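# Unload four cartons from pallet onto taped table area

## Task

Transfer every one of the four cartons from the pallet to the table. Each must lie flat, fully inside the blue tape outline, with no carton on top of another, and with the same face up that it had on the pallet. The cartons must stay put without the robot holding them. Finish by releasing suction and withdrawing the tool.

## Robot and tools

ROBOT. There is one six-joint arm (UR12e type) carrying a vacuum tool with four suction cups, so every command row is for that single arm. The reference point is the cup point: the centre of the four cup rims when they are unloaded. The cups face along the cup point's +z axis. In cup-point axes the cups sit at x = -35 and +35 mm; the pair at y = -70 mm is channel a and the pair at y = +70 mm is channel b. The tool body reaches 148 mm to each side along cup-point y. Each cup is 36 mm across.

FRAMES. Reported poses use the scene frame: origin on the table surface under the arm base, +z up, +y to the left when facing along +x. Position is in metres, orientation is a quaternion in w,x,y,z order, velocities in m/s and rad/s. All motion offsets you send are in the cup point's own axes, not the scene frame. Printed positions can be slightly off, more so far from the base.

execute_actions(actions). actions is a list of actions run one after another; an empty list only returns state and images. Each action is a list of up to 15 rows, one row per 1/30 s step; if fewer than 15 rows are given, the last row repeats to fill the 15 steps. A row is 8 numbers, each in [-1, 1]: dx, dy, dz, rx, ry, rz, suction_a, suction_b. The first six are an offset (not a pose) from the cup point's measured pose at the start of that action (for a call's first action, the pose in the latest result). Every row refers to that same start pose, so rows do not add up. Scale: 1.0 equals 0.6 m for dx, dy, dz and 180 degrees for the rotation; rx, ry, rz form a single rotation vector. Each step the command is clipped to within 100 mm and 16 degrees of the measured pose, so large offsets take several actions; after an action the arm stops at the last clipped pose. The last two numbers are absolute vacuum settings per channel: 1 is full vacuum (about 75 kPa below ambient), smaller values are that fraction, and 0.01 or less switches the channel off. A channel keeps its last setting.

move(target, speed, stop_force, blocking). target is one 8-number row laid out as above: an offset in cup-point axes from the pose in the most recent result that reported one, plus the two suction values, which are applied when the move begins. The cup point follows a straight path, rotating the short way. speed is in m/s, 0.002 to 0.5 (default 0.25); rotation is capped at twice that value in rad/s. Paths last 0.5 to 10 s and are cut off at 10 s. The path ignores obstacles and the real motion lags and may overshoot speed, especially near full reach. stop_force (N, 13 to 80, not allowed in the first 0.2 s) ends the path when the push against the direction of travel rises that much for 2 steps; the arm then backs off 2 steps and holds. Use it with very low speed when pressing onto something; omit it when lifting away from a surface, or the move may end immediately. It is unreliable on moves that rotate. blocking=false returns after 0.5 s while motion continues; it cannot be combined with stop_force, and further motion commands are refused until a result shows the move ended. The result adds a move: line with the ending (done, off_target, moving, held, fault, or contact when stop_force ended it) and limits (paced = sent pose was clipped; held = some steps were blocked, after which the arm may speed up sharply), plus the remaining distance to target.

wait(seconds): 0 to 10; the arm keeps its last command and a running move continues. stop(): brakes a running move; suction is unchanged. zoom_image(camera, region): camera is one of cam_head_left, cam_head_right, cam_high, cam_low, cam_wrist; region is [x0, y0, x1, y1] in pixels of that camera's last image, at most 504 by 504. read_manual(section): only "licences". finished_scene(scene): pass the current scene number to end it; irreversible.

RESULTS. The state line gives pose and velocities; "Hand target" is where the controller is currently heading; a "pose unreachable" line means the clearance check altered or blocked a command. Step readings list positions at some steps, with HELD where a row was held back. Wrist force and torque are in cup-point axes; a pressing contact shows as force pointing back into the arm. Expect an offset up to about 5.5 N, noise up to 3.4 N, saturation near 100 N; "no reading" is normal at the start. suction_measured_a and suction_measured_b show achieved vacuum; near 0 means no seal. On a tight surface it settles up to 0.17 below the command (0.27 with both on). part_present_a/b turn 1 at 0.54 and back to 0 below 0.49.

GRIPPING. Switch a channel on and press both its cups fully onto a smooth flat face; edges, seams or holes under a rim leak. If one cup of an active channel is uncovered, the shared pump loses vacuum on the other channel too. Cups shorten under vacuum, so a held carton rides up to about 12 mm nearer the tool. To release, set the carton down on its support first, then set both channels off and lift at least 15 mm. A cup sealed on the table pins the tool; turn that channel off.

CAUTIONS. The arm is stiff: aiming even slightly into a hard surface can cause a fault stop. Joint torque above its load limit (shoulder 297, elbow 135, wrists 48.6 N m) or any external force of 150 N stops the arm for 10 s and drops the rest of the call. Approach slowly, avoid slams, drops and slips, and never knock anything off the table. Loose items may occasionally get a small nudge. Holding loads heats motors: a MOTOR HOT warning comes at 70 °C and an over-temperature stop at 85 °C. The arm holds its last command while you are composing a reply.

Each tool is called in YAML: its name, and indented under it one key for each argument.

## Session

execute_actions:
  actions: []

Scene clock: 0.00 s.
end_effector_position=(+0.6284, +0.0145, +0.4846) suction_measured_a=0.01 part_present_a=0 suction_measured_b=0.01 part_present_b=0 end_effector_quat_wxyz=(+0.000, +0.699, +0.715, +0.001) end_effector_velocity=(-0.000, +0.001, -0.001) end_effector_angular_velocity=(+0.000, +0.001, +0.001)
Joint positions: [-0.28  -1.703  1.857 -1.726 -1.571 -1.851]
Joint velocities: [ 0.001 -0.     0.001 -0.     0.     0.   ]
Motor temperatures (°C, as the motors report them): [23 19 21 31 29 28]
Wrist force (N, on the end effector, along its own x y z axes, offset not removed): no reading
Wrist torque (N m, same axes, about the end effector's origin, offset not removed): no reading
Hand target: +0.628, +0.014, +0.485; +0.000, +0.699, +0.715, +0.001

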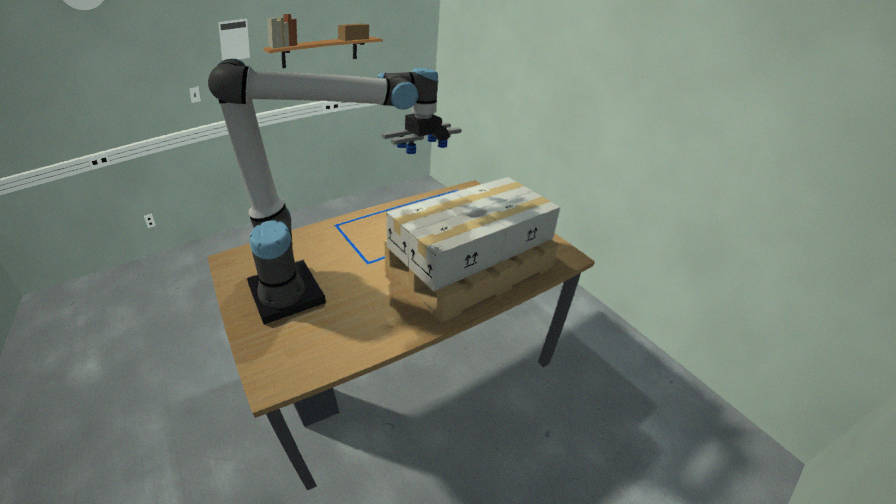

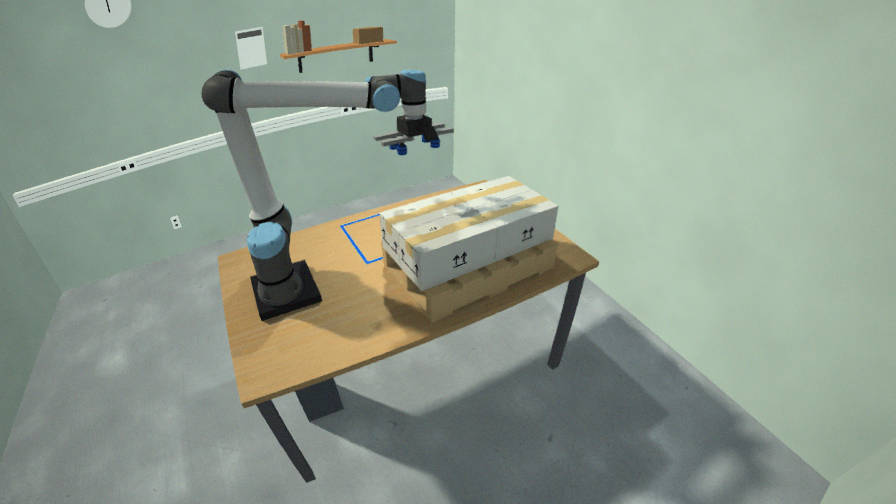

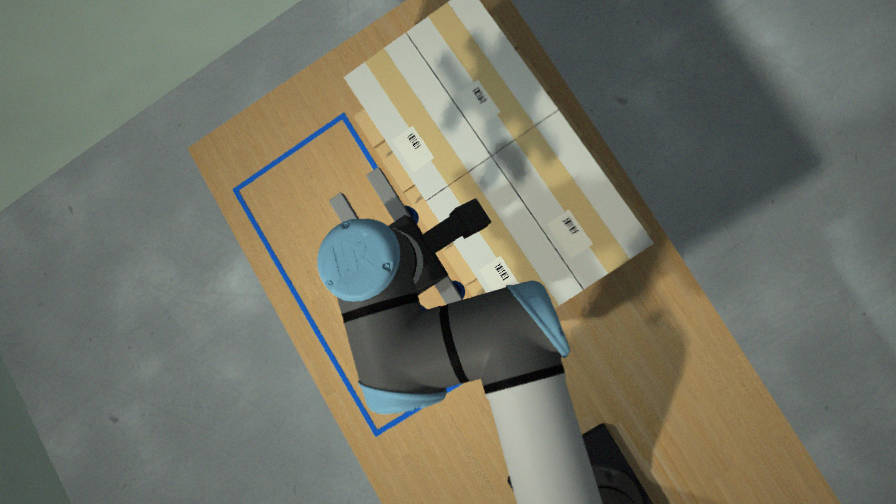

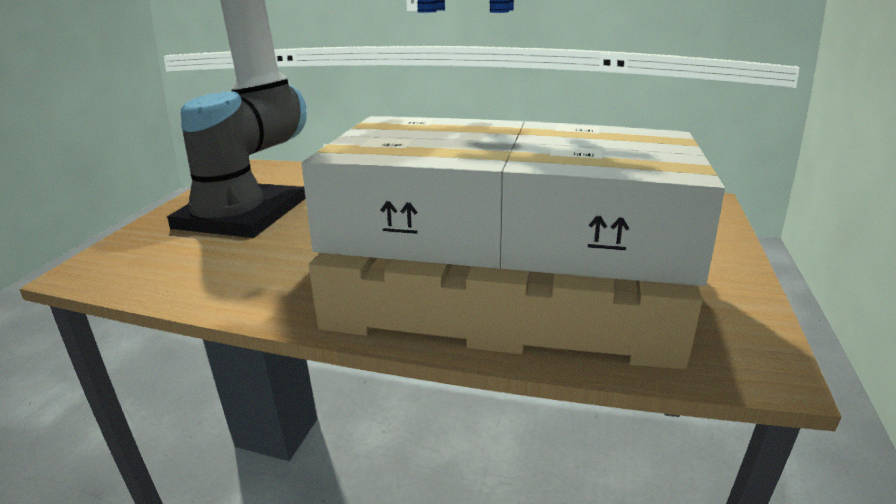

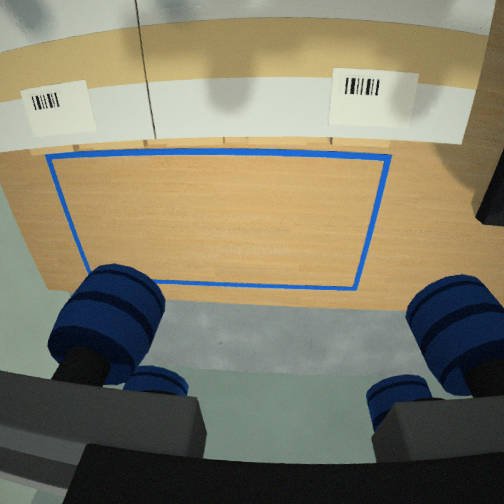

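move:
  target: [-0.243,-0.094,0.27,0,0,0,0,0]
  speed: 0.4

Scene clock: 18.47 s.
end_effector_position=(+0.5755, -0.1321, +0.3227) suction_measured_a=0.01 part_present_a=0 suction_measured_b=0.01 part_present_b=0 end_effector_quat_wxyz=(+0.000, +0.699, +0.715, +0.000) end_effector_velocity=(+0.000, -0.002, -0.002) end_effector_angular_velocity=(+0.001, -0.000, -0.000)
Joint positions: [-0.548 -1.684  2.139 -2.026 -1.571 -2.119]
Joint velocities: [-0.004  0.003  0.002 -0.004  0.001 -0.004]
Motor temperatures (°C, as the motors report them): [23 19 21 31 29 28]
Wrist force (N, on the end effector, along its own x y z axes, offset not removed): [3.9 2.4 -0.1]
Wrist torque (N m, same axes, about the end effector's origin, offset not removed): [0.26 -0.58 0.04]
Hand target: +0.575, -0.132, +0.322; +0.000, +0.699, +0.715, +0.001
Off the commanded pose: 0.000 m, 0 deg.
move: done

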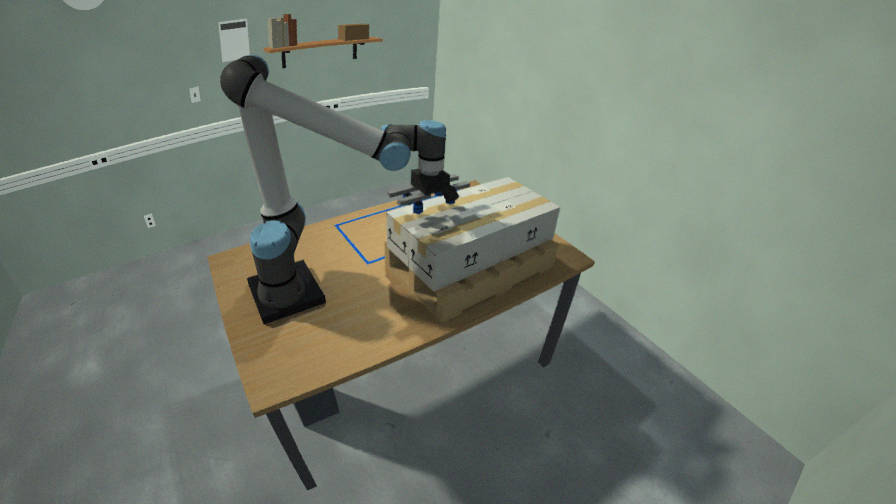

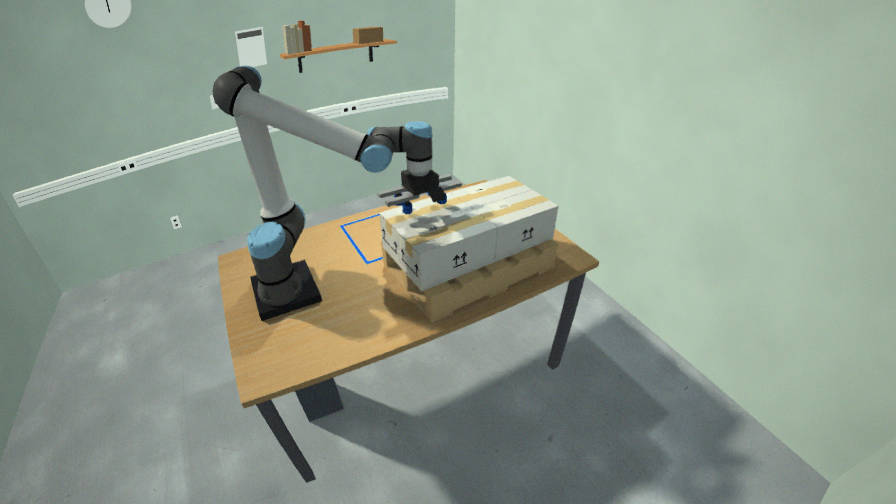

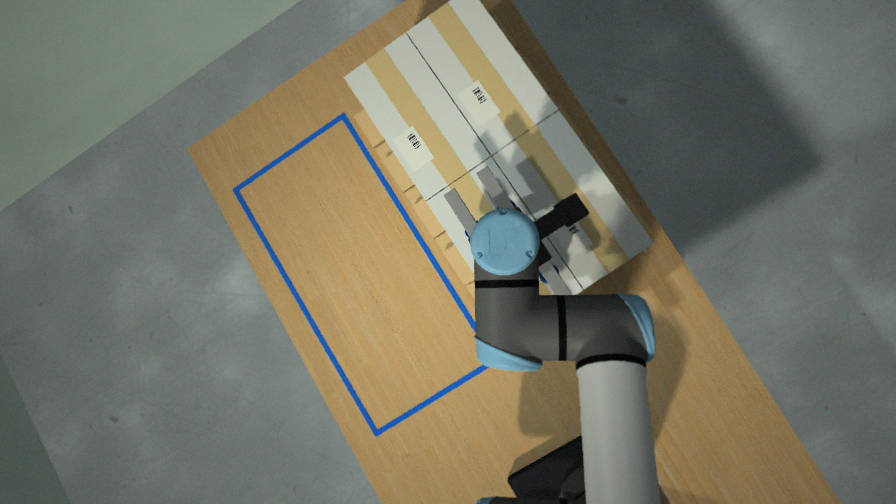

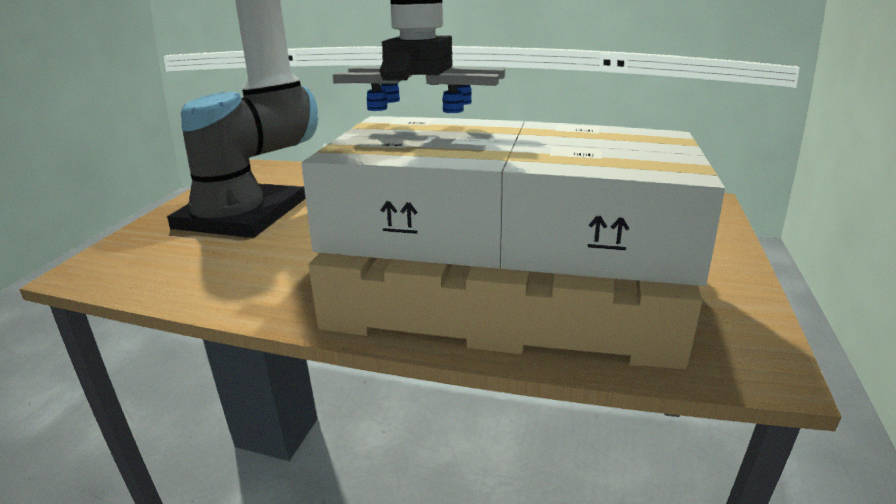

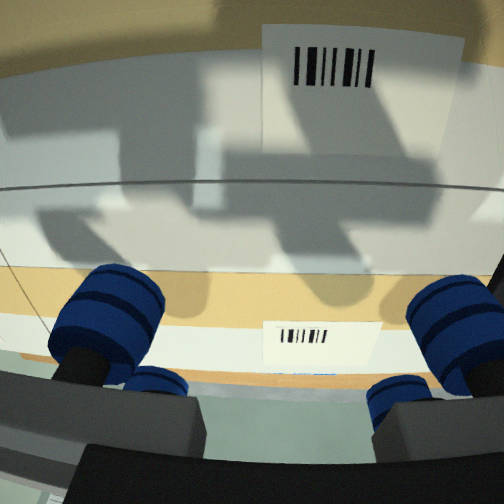

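move:
  target: [0.005,0.011,0.06,0,0,0,0,0]

move:
  target: [0,0,0.04,0,0,0,1,1]
  speed: 0.04
  stop_force: 20

wait:
  seconds: 0.4

Scene clock: 27.10 s.
end_effector_position=(+0.5820, -0.1289, +0.2870) suction_measured_a=0.01 part_present_a=0 suction_measured_b=0.01 part_present_b=0 end_effector_quat_wxyz=(+0.000, +0.699, +0.715, +0.001) end_effector_velocity=(+0.001, +0.001, -0.002) end_effector_angular_velocity=(-0.000, -0.002, +0.001)
Joint positions: [-0.538 -1.641  2.171 -2.102 -1.571 -2.108]
Joint velocities: [ 0.002  0.003  0.001 -0.006  0.001  0.001]
Motor temperatures (°C, as the motors report them): [23 19 21 31 29 28]
Wrist force (N, on the end effector, along its own x y z axes, offset not removed): [2.2 0.1 -1.9]
Wrist torque (N m, same axes, about the end effector's origin, offset not removed): [-0.04 -0.38 0.05]
Hand target: +0.582, -0.129, +0.287; +0.000, +0.699, +0.715, +0.000
Off the commanded pose: 0.000 m, 0 deg.
move: done

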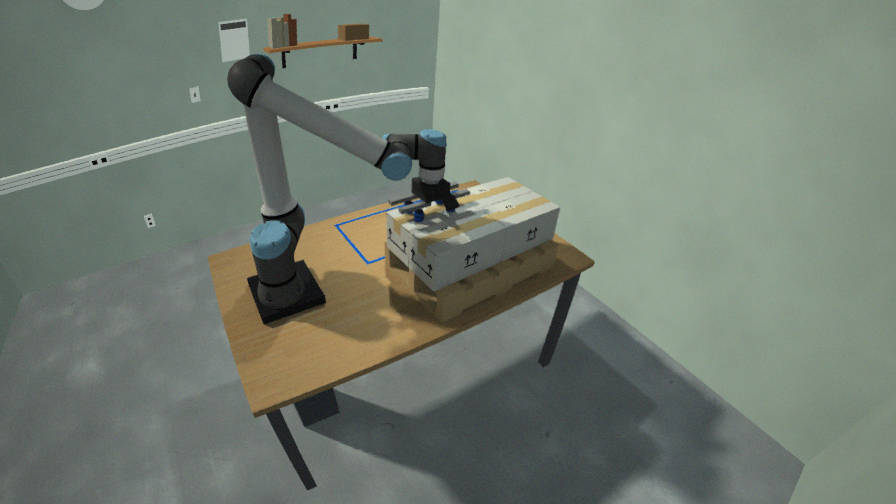

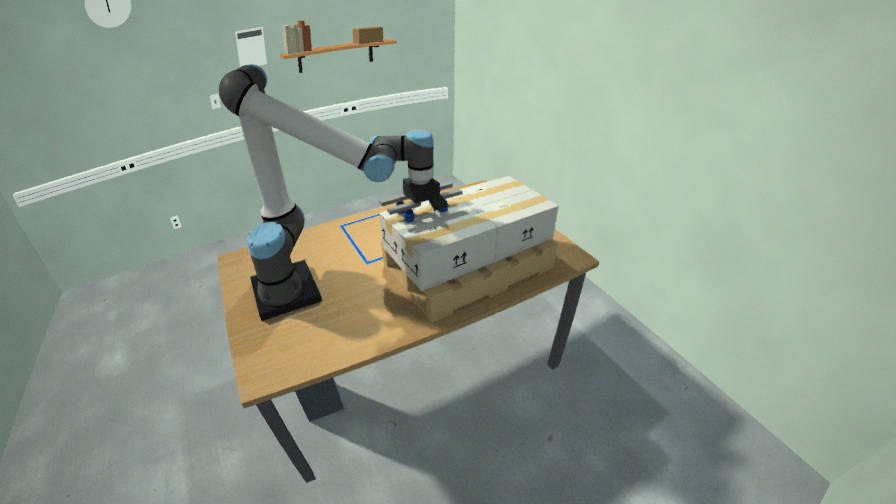

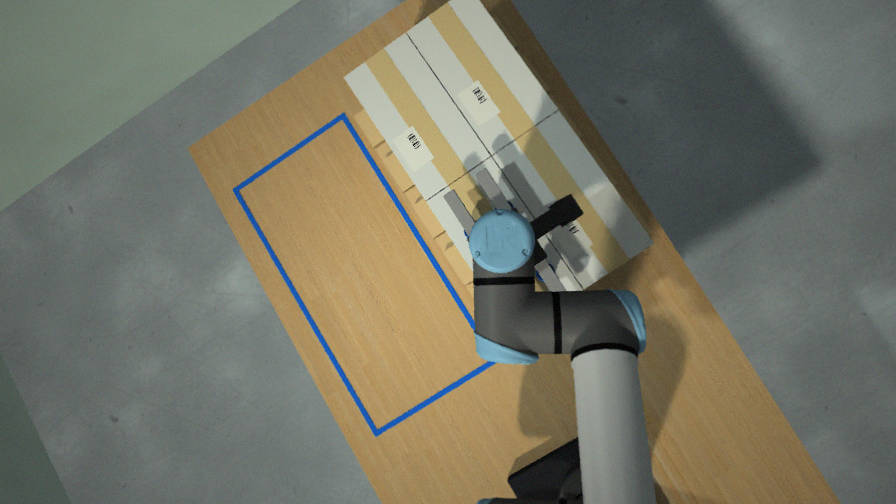

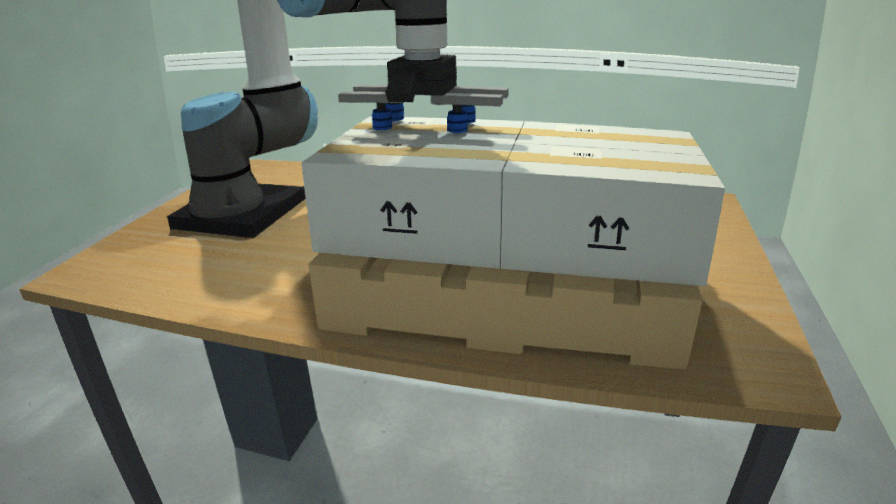

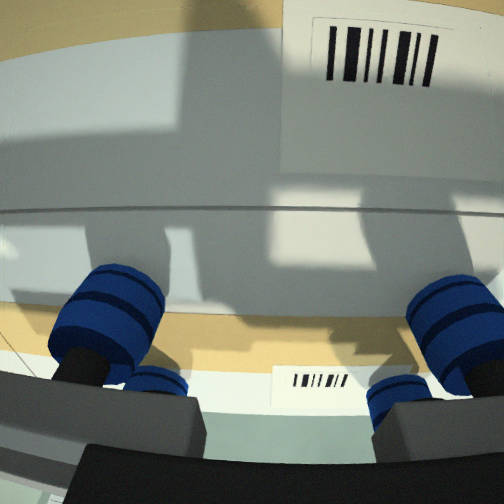

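Scene clock: 37.87 s.
end_effector_position=(+0.5825, -0.1292, +0.2677) suction_measured_a=0.76 part_present_a=1 suction_measured_b=0.76 part_present_b=1 end_effector_quat_wxyz=(+0.001, +0.699, +0.715, +0.001) end_effector_velocity=(-0.000, -0.000, -0.000) end_effector_angular_velocity=(-0.000, +0.000, +0.000)
Joint positions: [-0.538 -1.621  2.192 -2.146 -1.571 -2.108]
Joint velocities: [-0.  0.  0.  0. -0. -0.]
Motor temperatures (°C, as the motors report them): [23 19 21 31 29 28]
Wrist force (N, on the end effector, along its own x y z axes, offset not removed): [9.6 -16.1 -28.6]
Wrist torque (N m, same axes, about the end effector's origin, offset not removed): [1.53 -0.47 -0.05]
Hand target: +0.583, -0.129, +0.268; +0.001, +0.699, +0.715, +0.001
Off the commanded pose: 0.005 m, 0 deg.
FORCE FAULT: contact force on the arm reached its limit, and the arm stopped for 10 seconds. The contact can be on any part of the arm, not only on its tool. That time counts as 20 of the actions that you can send in this scene. The arm's remaining commands of this call were not run. The arm holds still and accepts commands again. Move the arm away from the contact; if what it grips holds it there, let go first. Pushing or pulling that hard again can fault the arm again.
move: fault (stop_force had ended the path)

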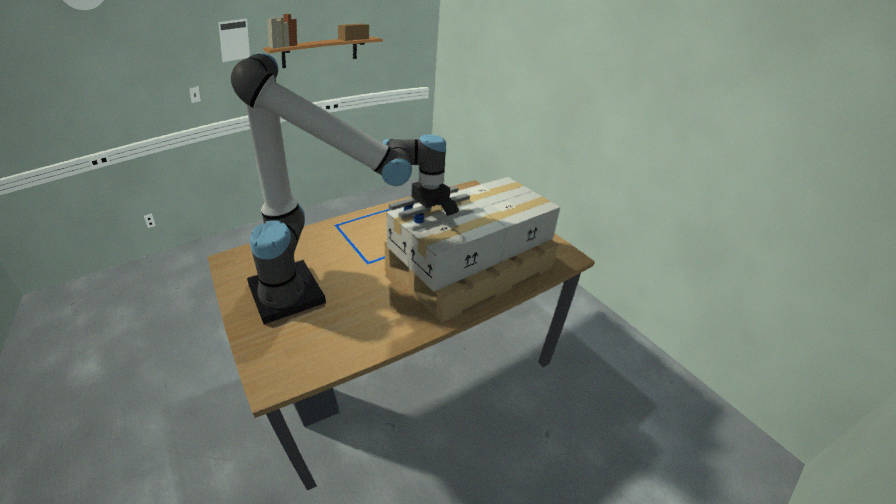

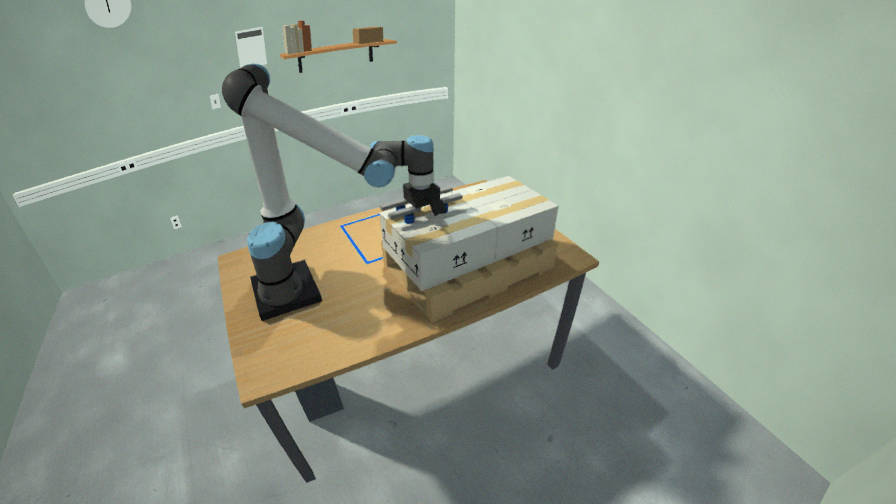

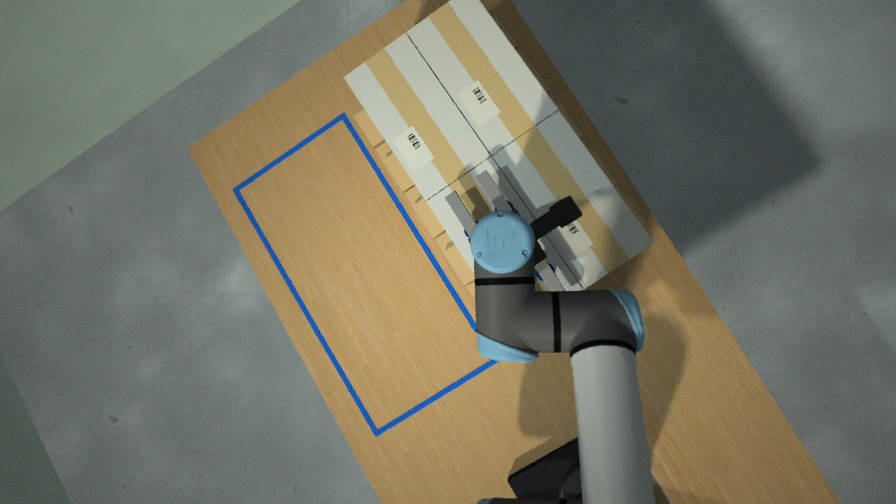

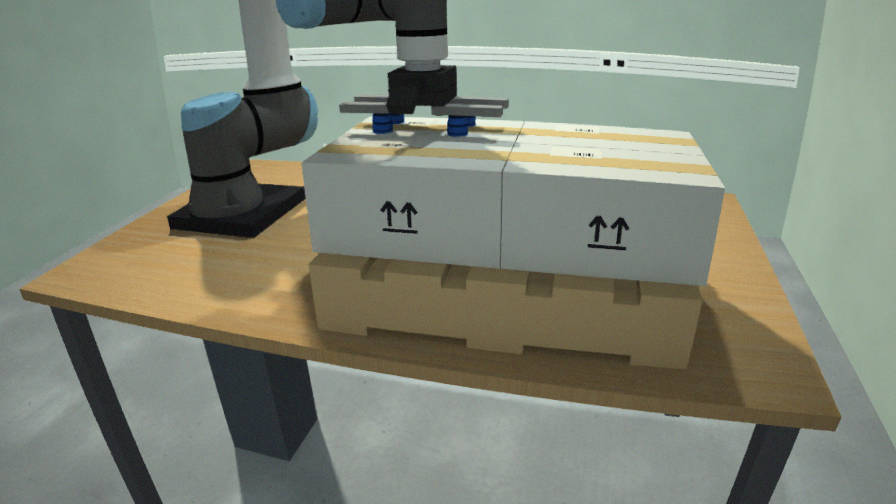

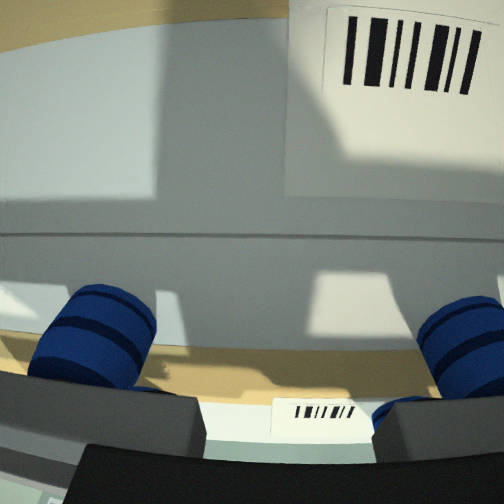

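not run: a fault stop came before this call.

move:
  target: [0.003,0,-0.045,0,0,0,1,1]
  speed: 0.1

move:
  target: [0.677,-0.043,0,0,0,0,1,1]
  speed: 0.4

move:
  target: [0,0,0.2,0,0,0,1,1]
  speed: 0.3

Scene clock: 48.57 s.
end_effector_position=(+0.5824, -0.1275, +0.2943) suction_measured_a=0.76 part_present_a=1 suction_measured_b=0.76 part_present_b=1 end_effector_quat_wxyz=(+0.001, +0.699, +0.715, +0.001) end_effector_velocity=(+0.000, -0.000, +0.002) end_effector_angular_velocity=(+0.000, +0.001, +0.000)
Joint positions: [-0.535 -1.649  2.164 -2.089 -1.571 -2.106]
Joint velocities: [ 0.    -0.002 -0.003  0.006 -0.     0.   ]
Motor temperatures (°C, as the motors report them): [23 19 21 31 29 28]
Wrist force (N, on the end effector, along its own x y z axes, offset not removed): [0.4 -2.3 20.7]
Wrist torque (N m, same axes, about the end effector's origin, offset not removed): [-0.53 -0.25 0.10]
Hand target: +0.582, -0.127, +0.295; +0.001, +0.699, +0.715, +0.001
Off the commanded pose: 0.000 m, 0 deg.
move: done

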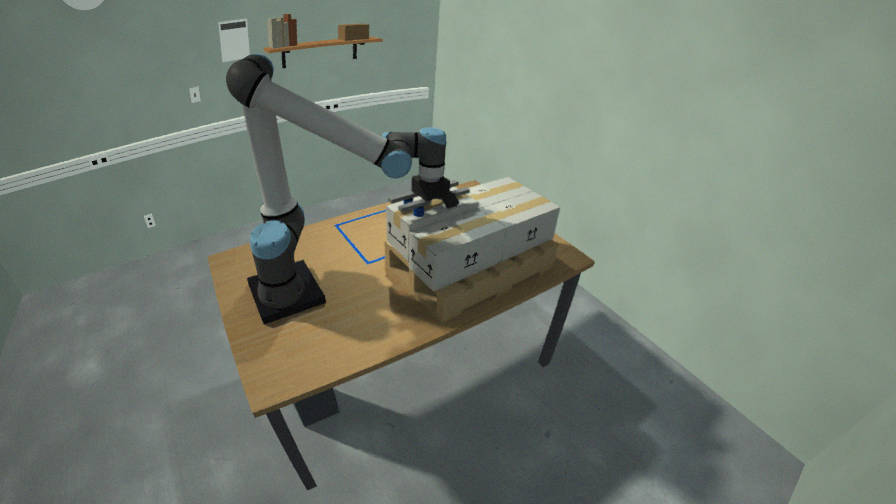

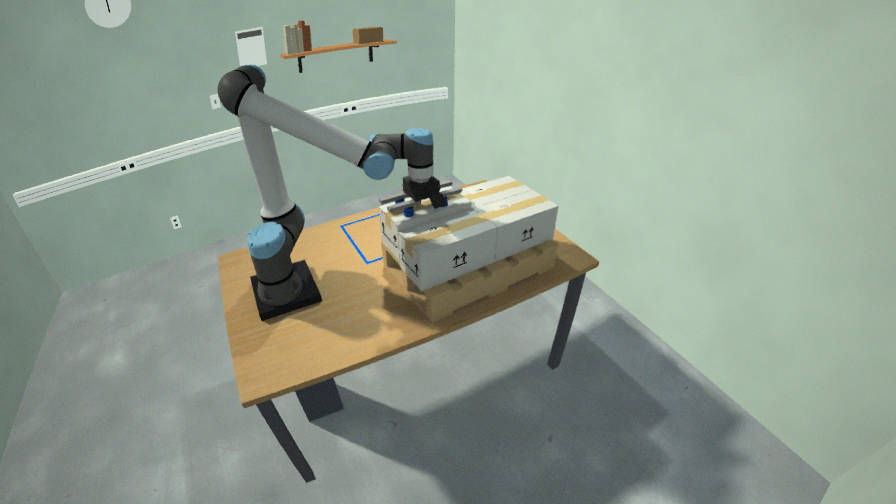

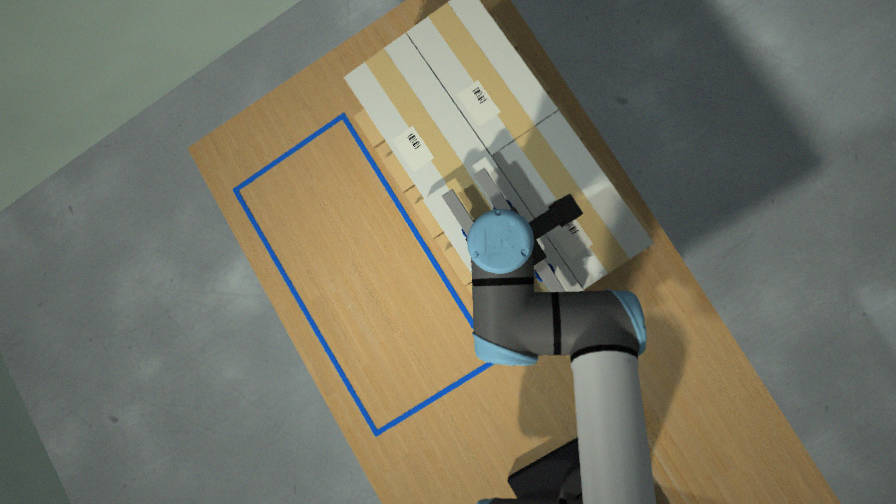

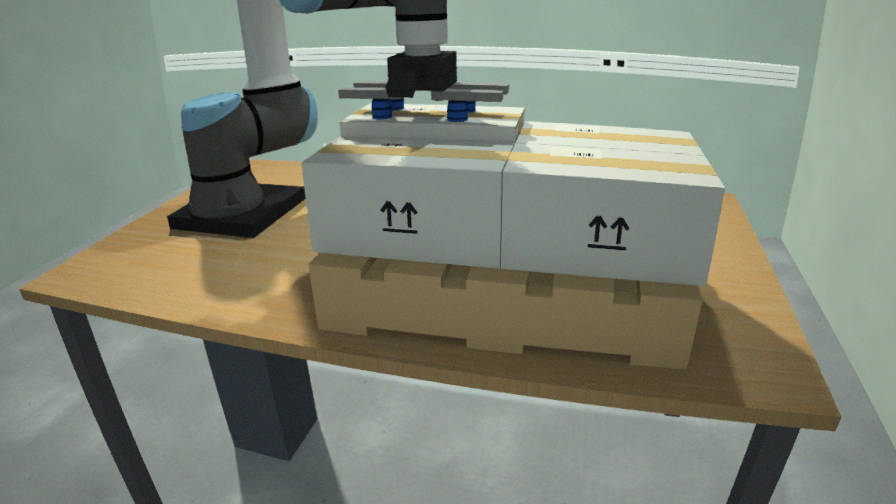

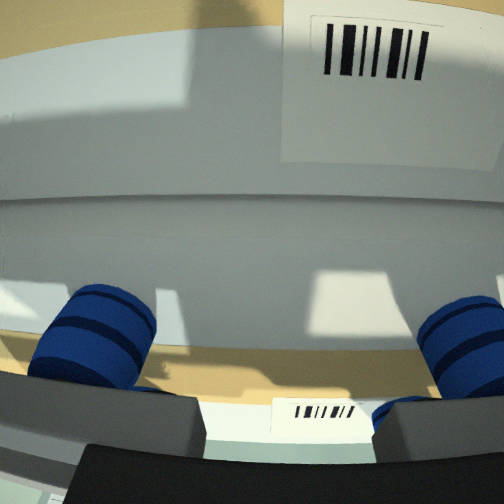

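Scene clock: 50.40 s.
end_effector_position=(+0.5471, +0.2774, +0.2942) suction_measured_a=0.76 part_present_a=1 suction_measured_b=0.76 part_present_b=1 end_effector_quat_wxyz=(+0.001, +0.699, +0.715, +0.001) end_effector_velocity=(-0.000, +0.003, -0.000) end_effector_angular_velocity=(-0.001, +0.000, -0.000)
Joint positions: [ 0.159 -1.617  2.136 -2.092 -1.572 -1.412]
Joint velocities: [ 0.005  0.002 -0.002 -0.    -0.001  0.005]
Motor temperatures (°C, as the motors report them): [23 19 21 31 29 28]
Wrist force (N, on the end effector, along its own x y z axes, offset not removed): [1.2 0.1 21.0]
Wrist torque (N m, same axes, about the end effector's origin, offset not removed): [-0.25 -0.37 0.04]
Hand target: +0.547, +0.278, +0.294; +0.001, +0.699, +0.715, +0.001
Off the commanded pose: 0.001 m, 0 deg.
move: done

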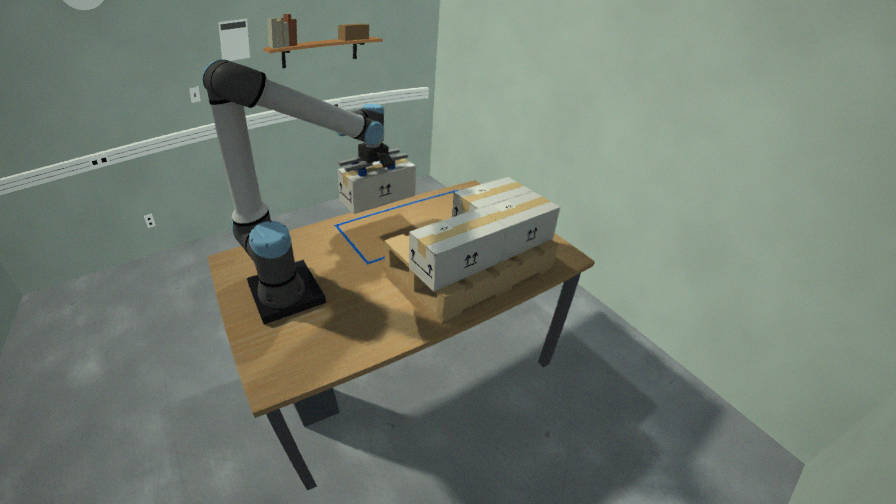

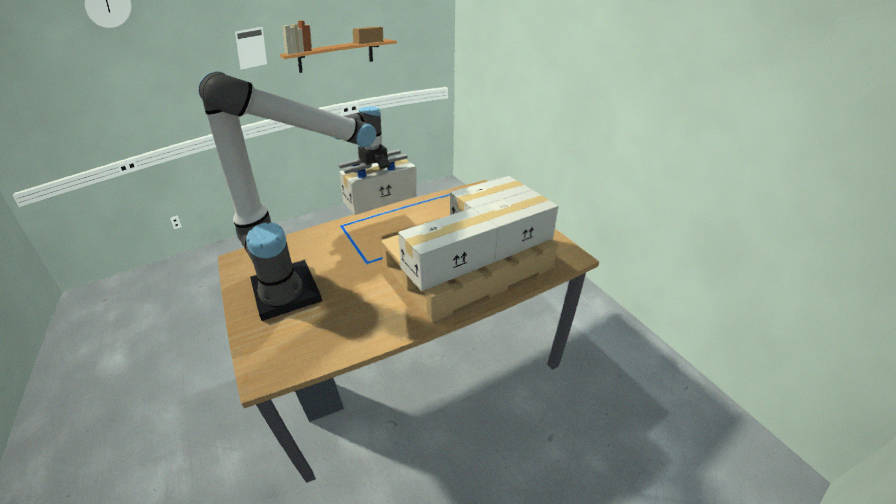

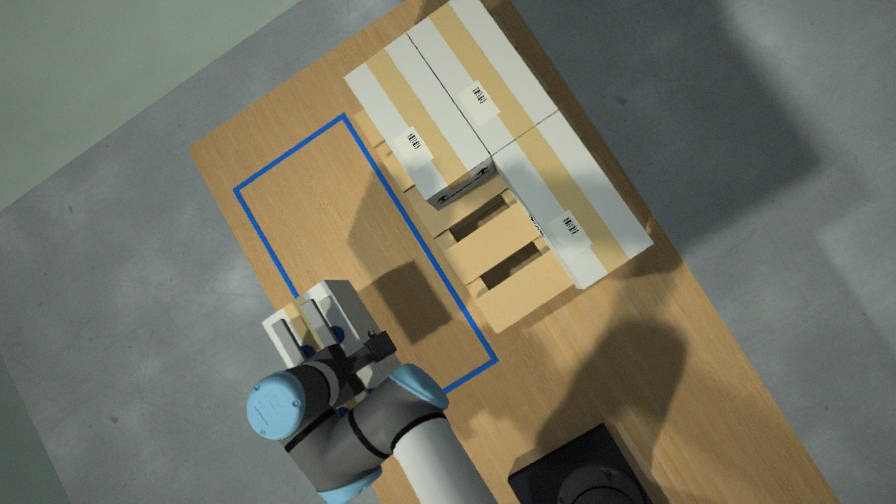

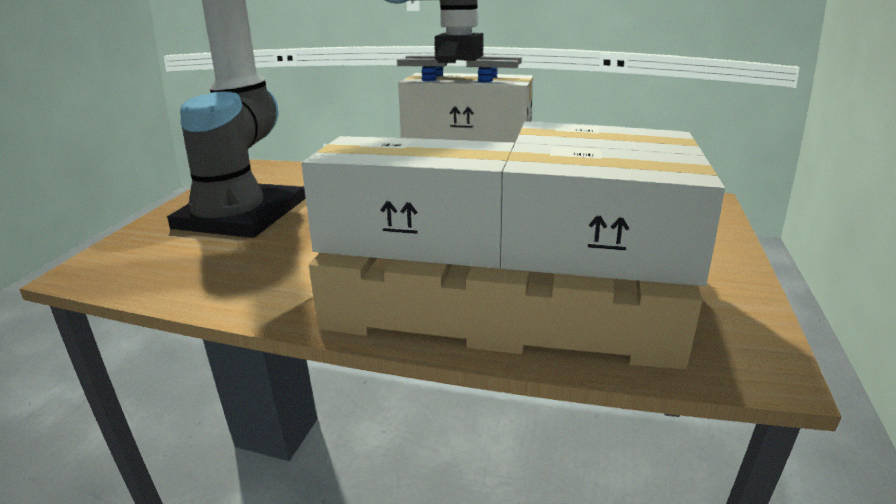

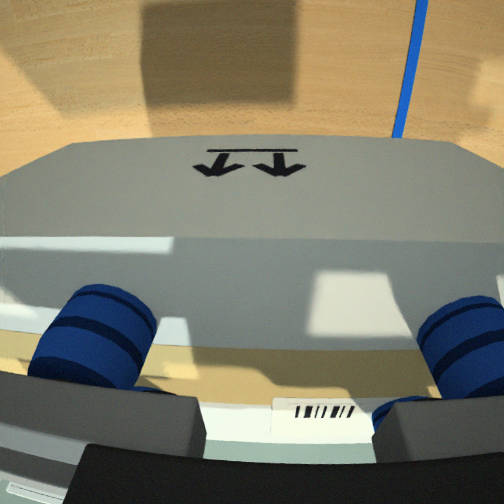

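Scene clock: 51.53 s.
end_effector_position=(+0.5473, +0.2773, +0.1746) suction_measured_a=0.76 part_present_a=1 suction_measured_b=0.76 part_present_b=1 end_effector_quat_wxyz=(+0.001, +0.699, +0.715, +0.001) end_effector_velocity=(+0.000, +0.001, -0.002) end_effector_angular_velocity=(+0.001, -0.001, +0.001)
Joint positions: [ 0.159 -1.472  2.249 -2.35  -1.572 -1.412]
Joint velocities: [ 0.001  0.004  0.002 -0.007  0.     0.   ]
Motor temperatures (°C, as the motors report them): [23 19 21 31 29 28]
Wrist force (N, on the end effector, along its own x y z axes, offset not removed): [-0.3 0.8 20.1]
Wrist torque (N m, same axes, about the end effector's origin, offset not removed): [-0.19 -0.20 0.13]
Hand target: +0.547, +0.277, +0.174; +0.001, +0.699, +0.715, +0.001
Off the commanded pose: 0.000 m, 0 deg.
move: done

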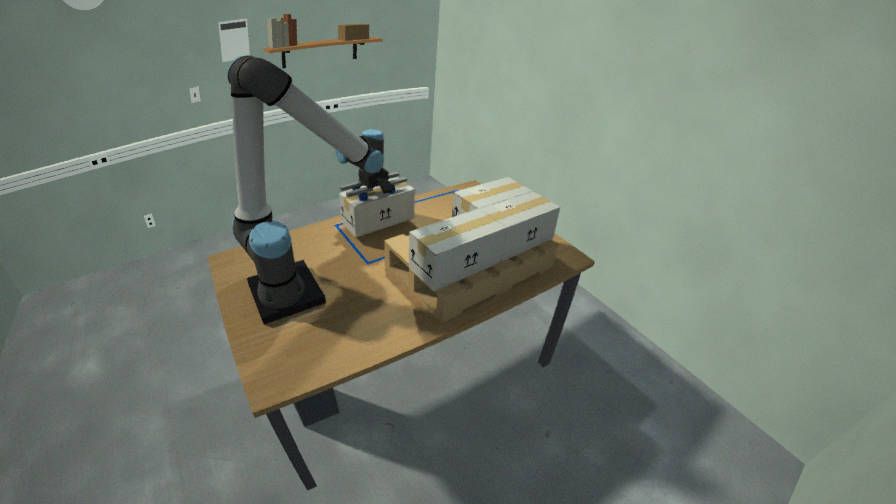

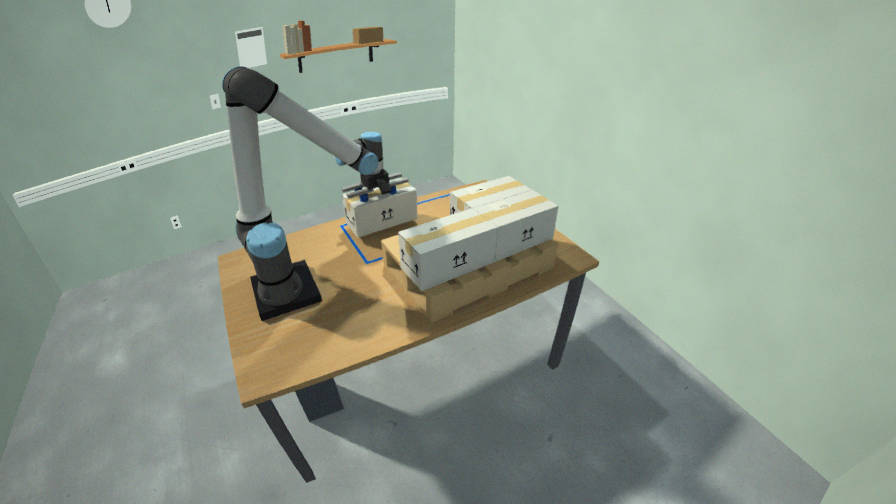

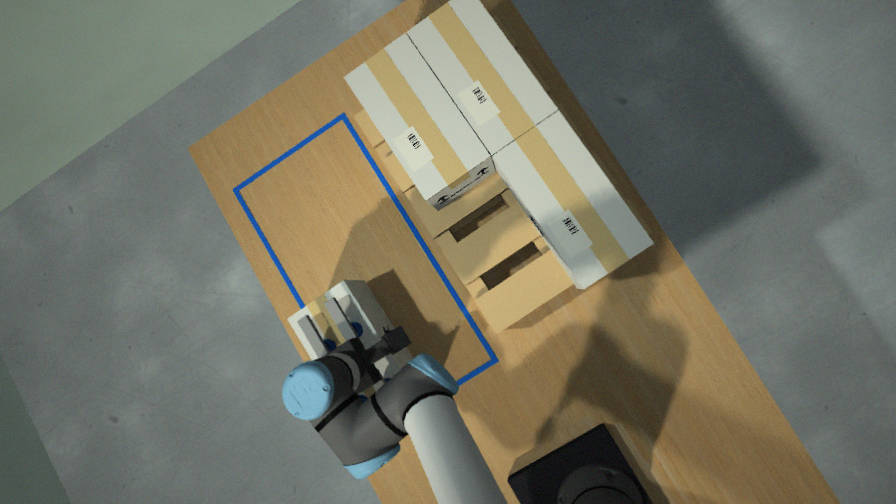

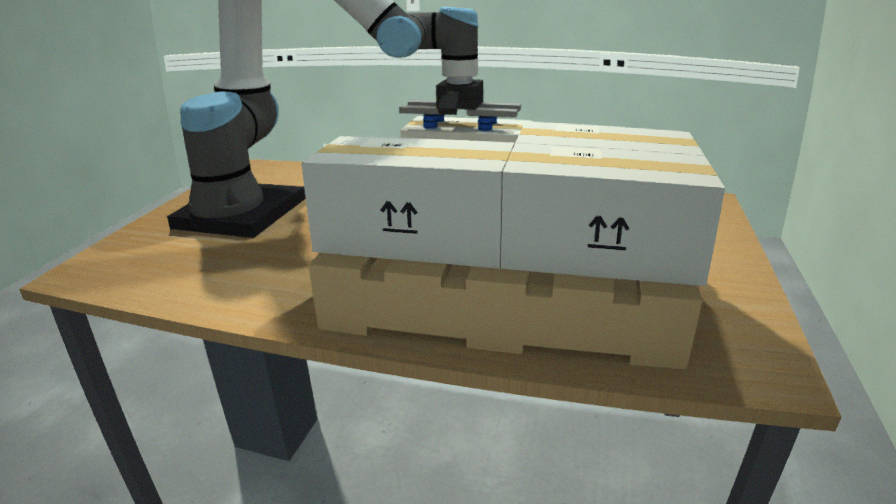

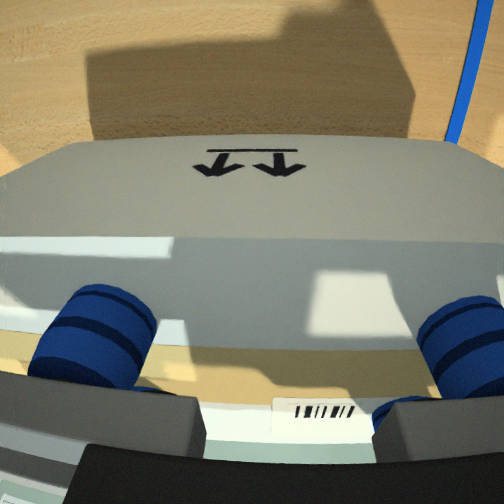

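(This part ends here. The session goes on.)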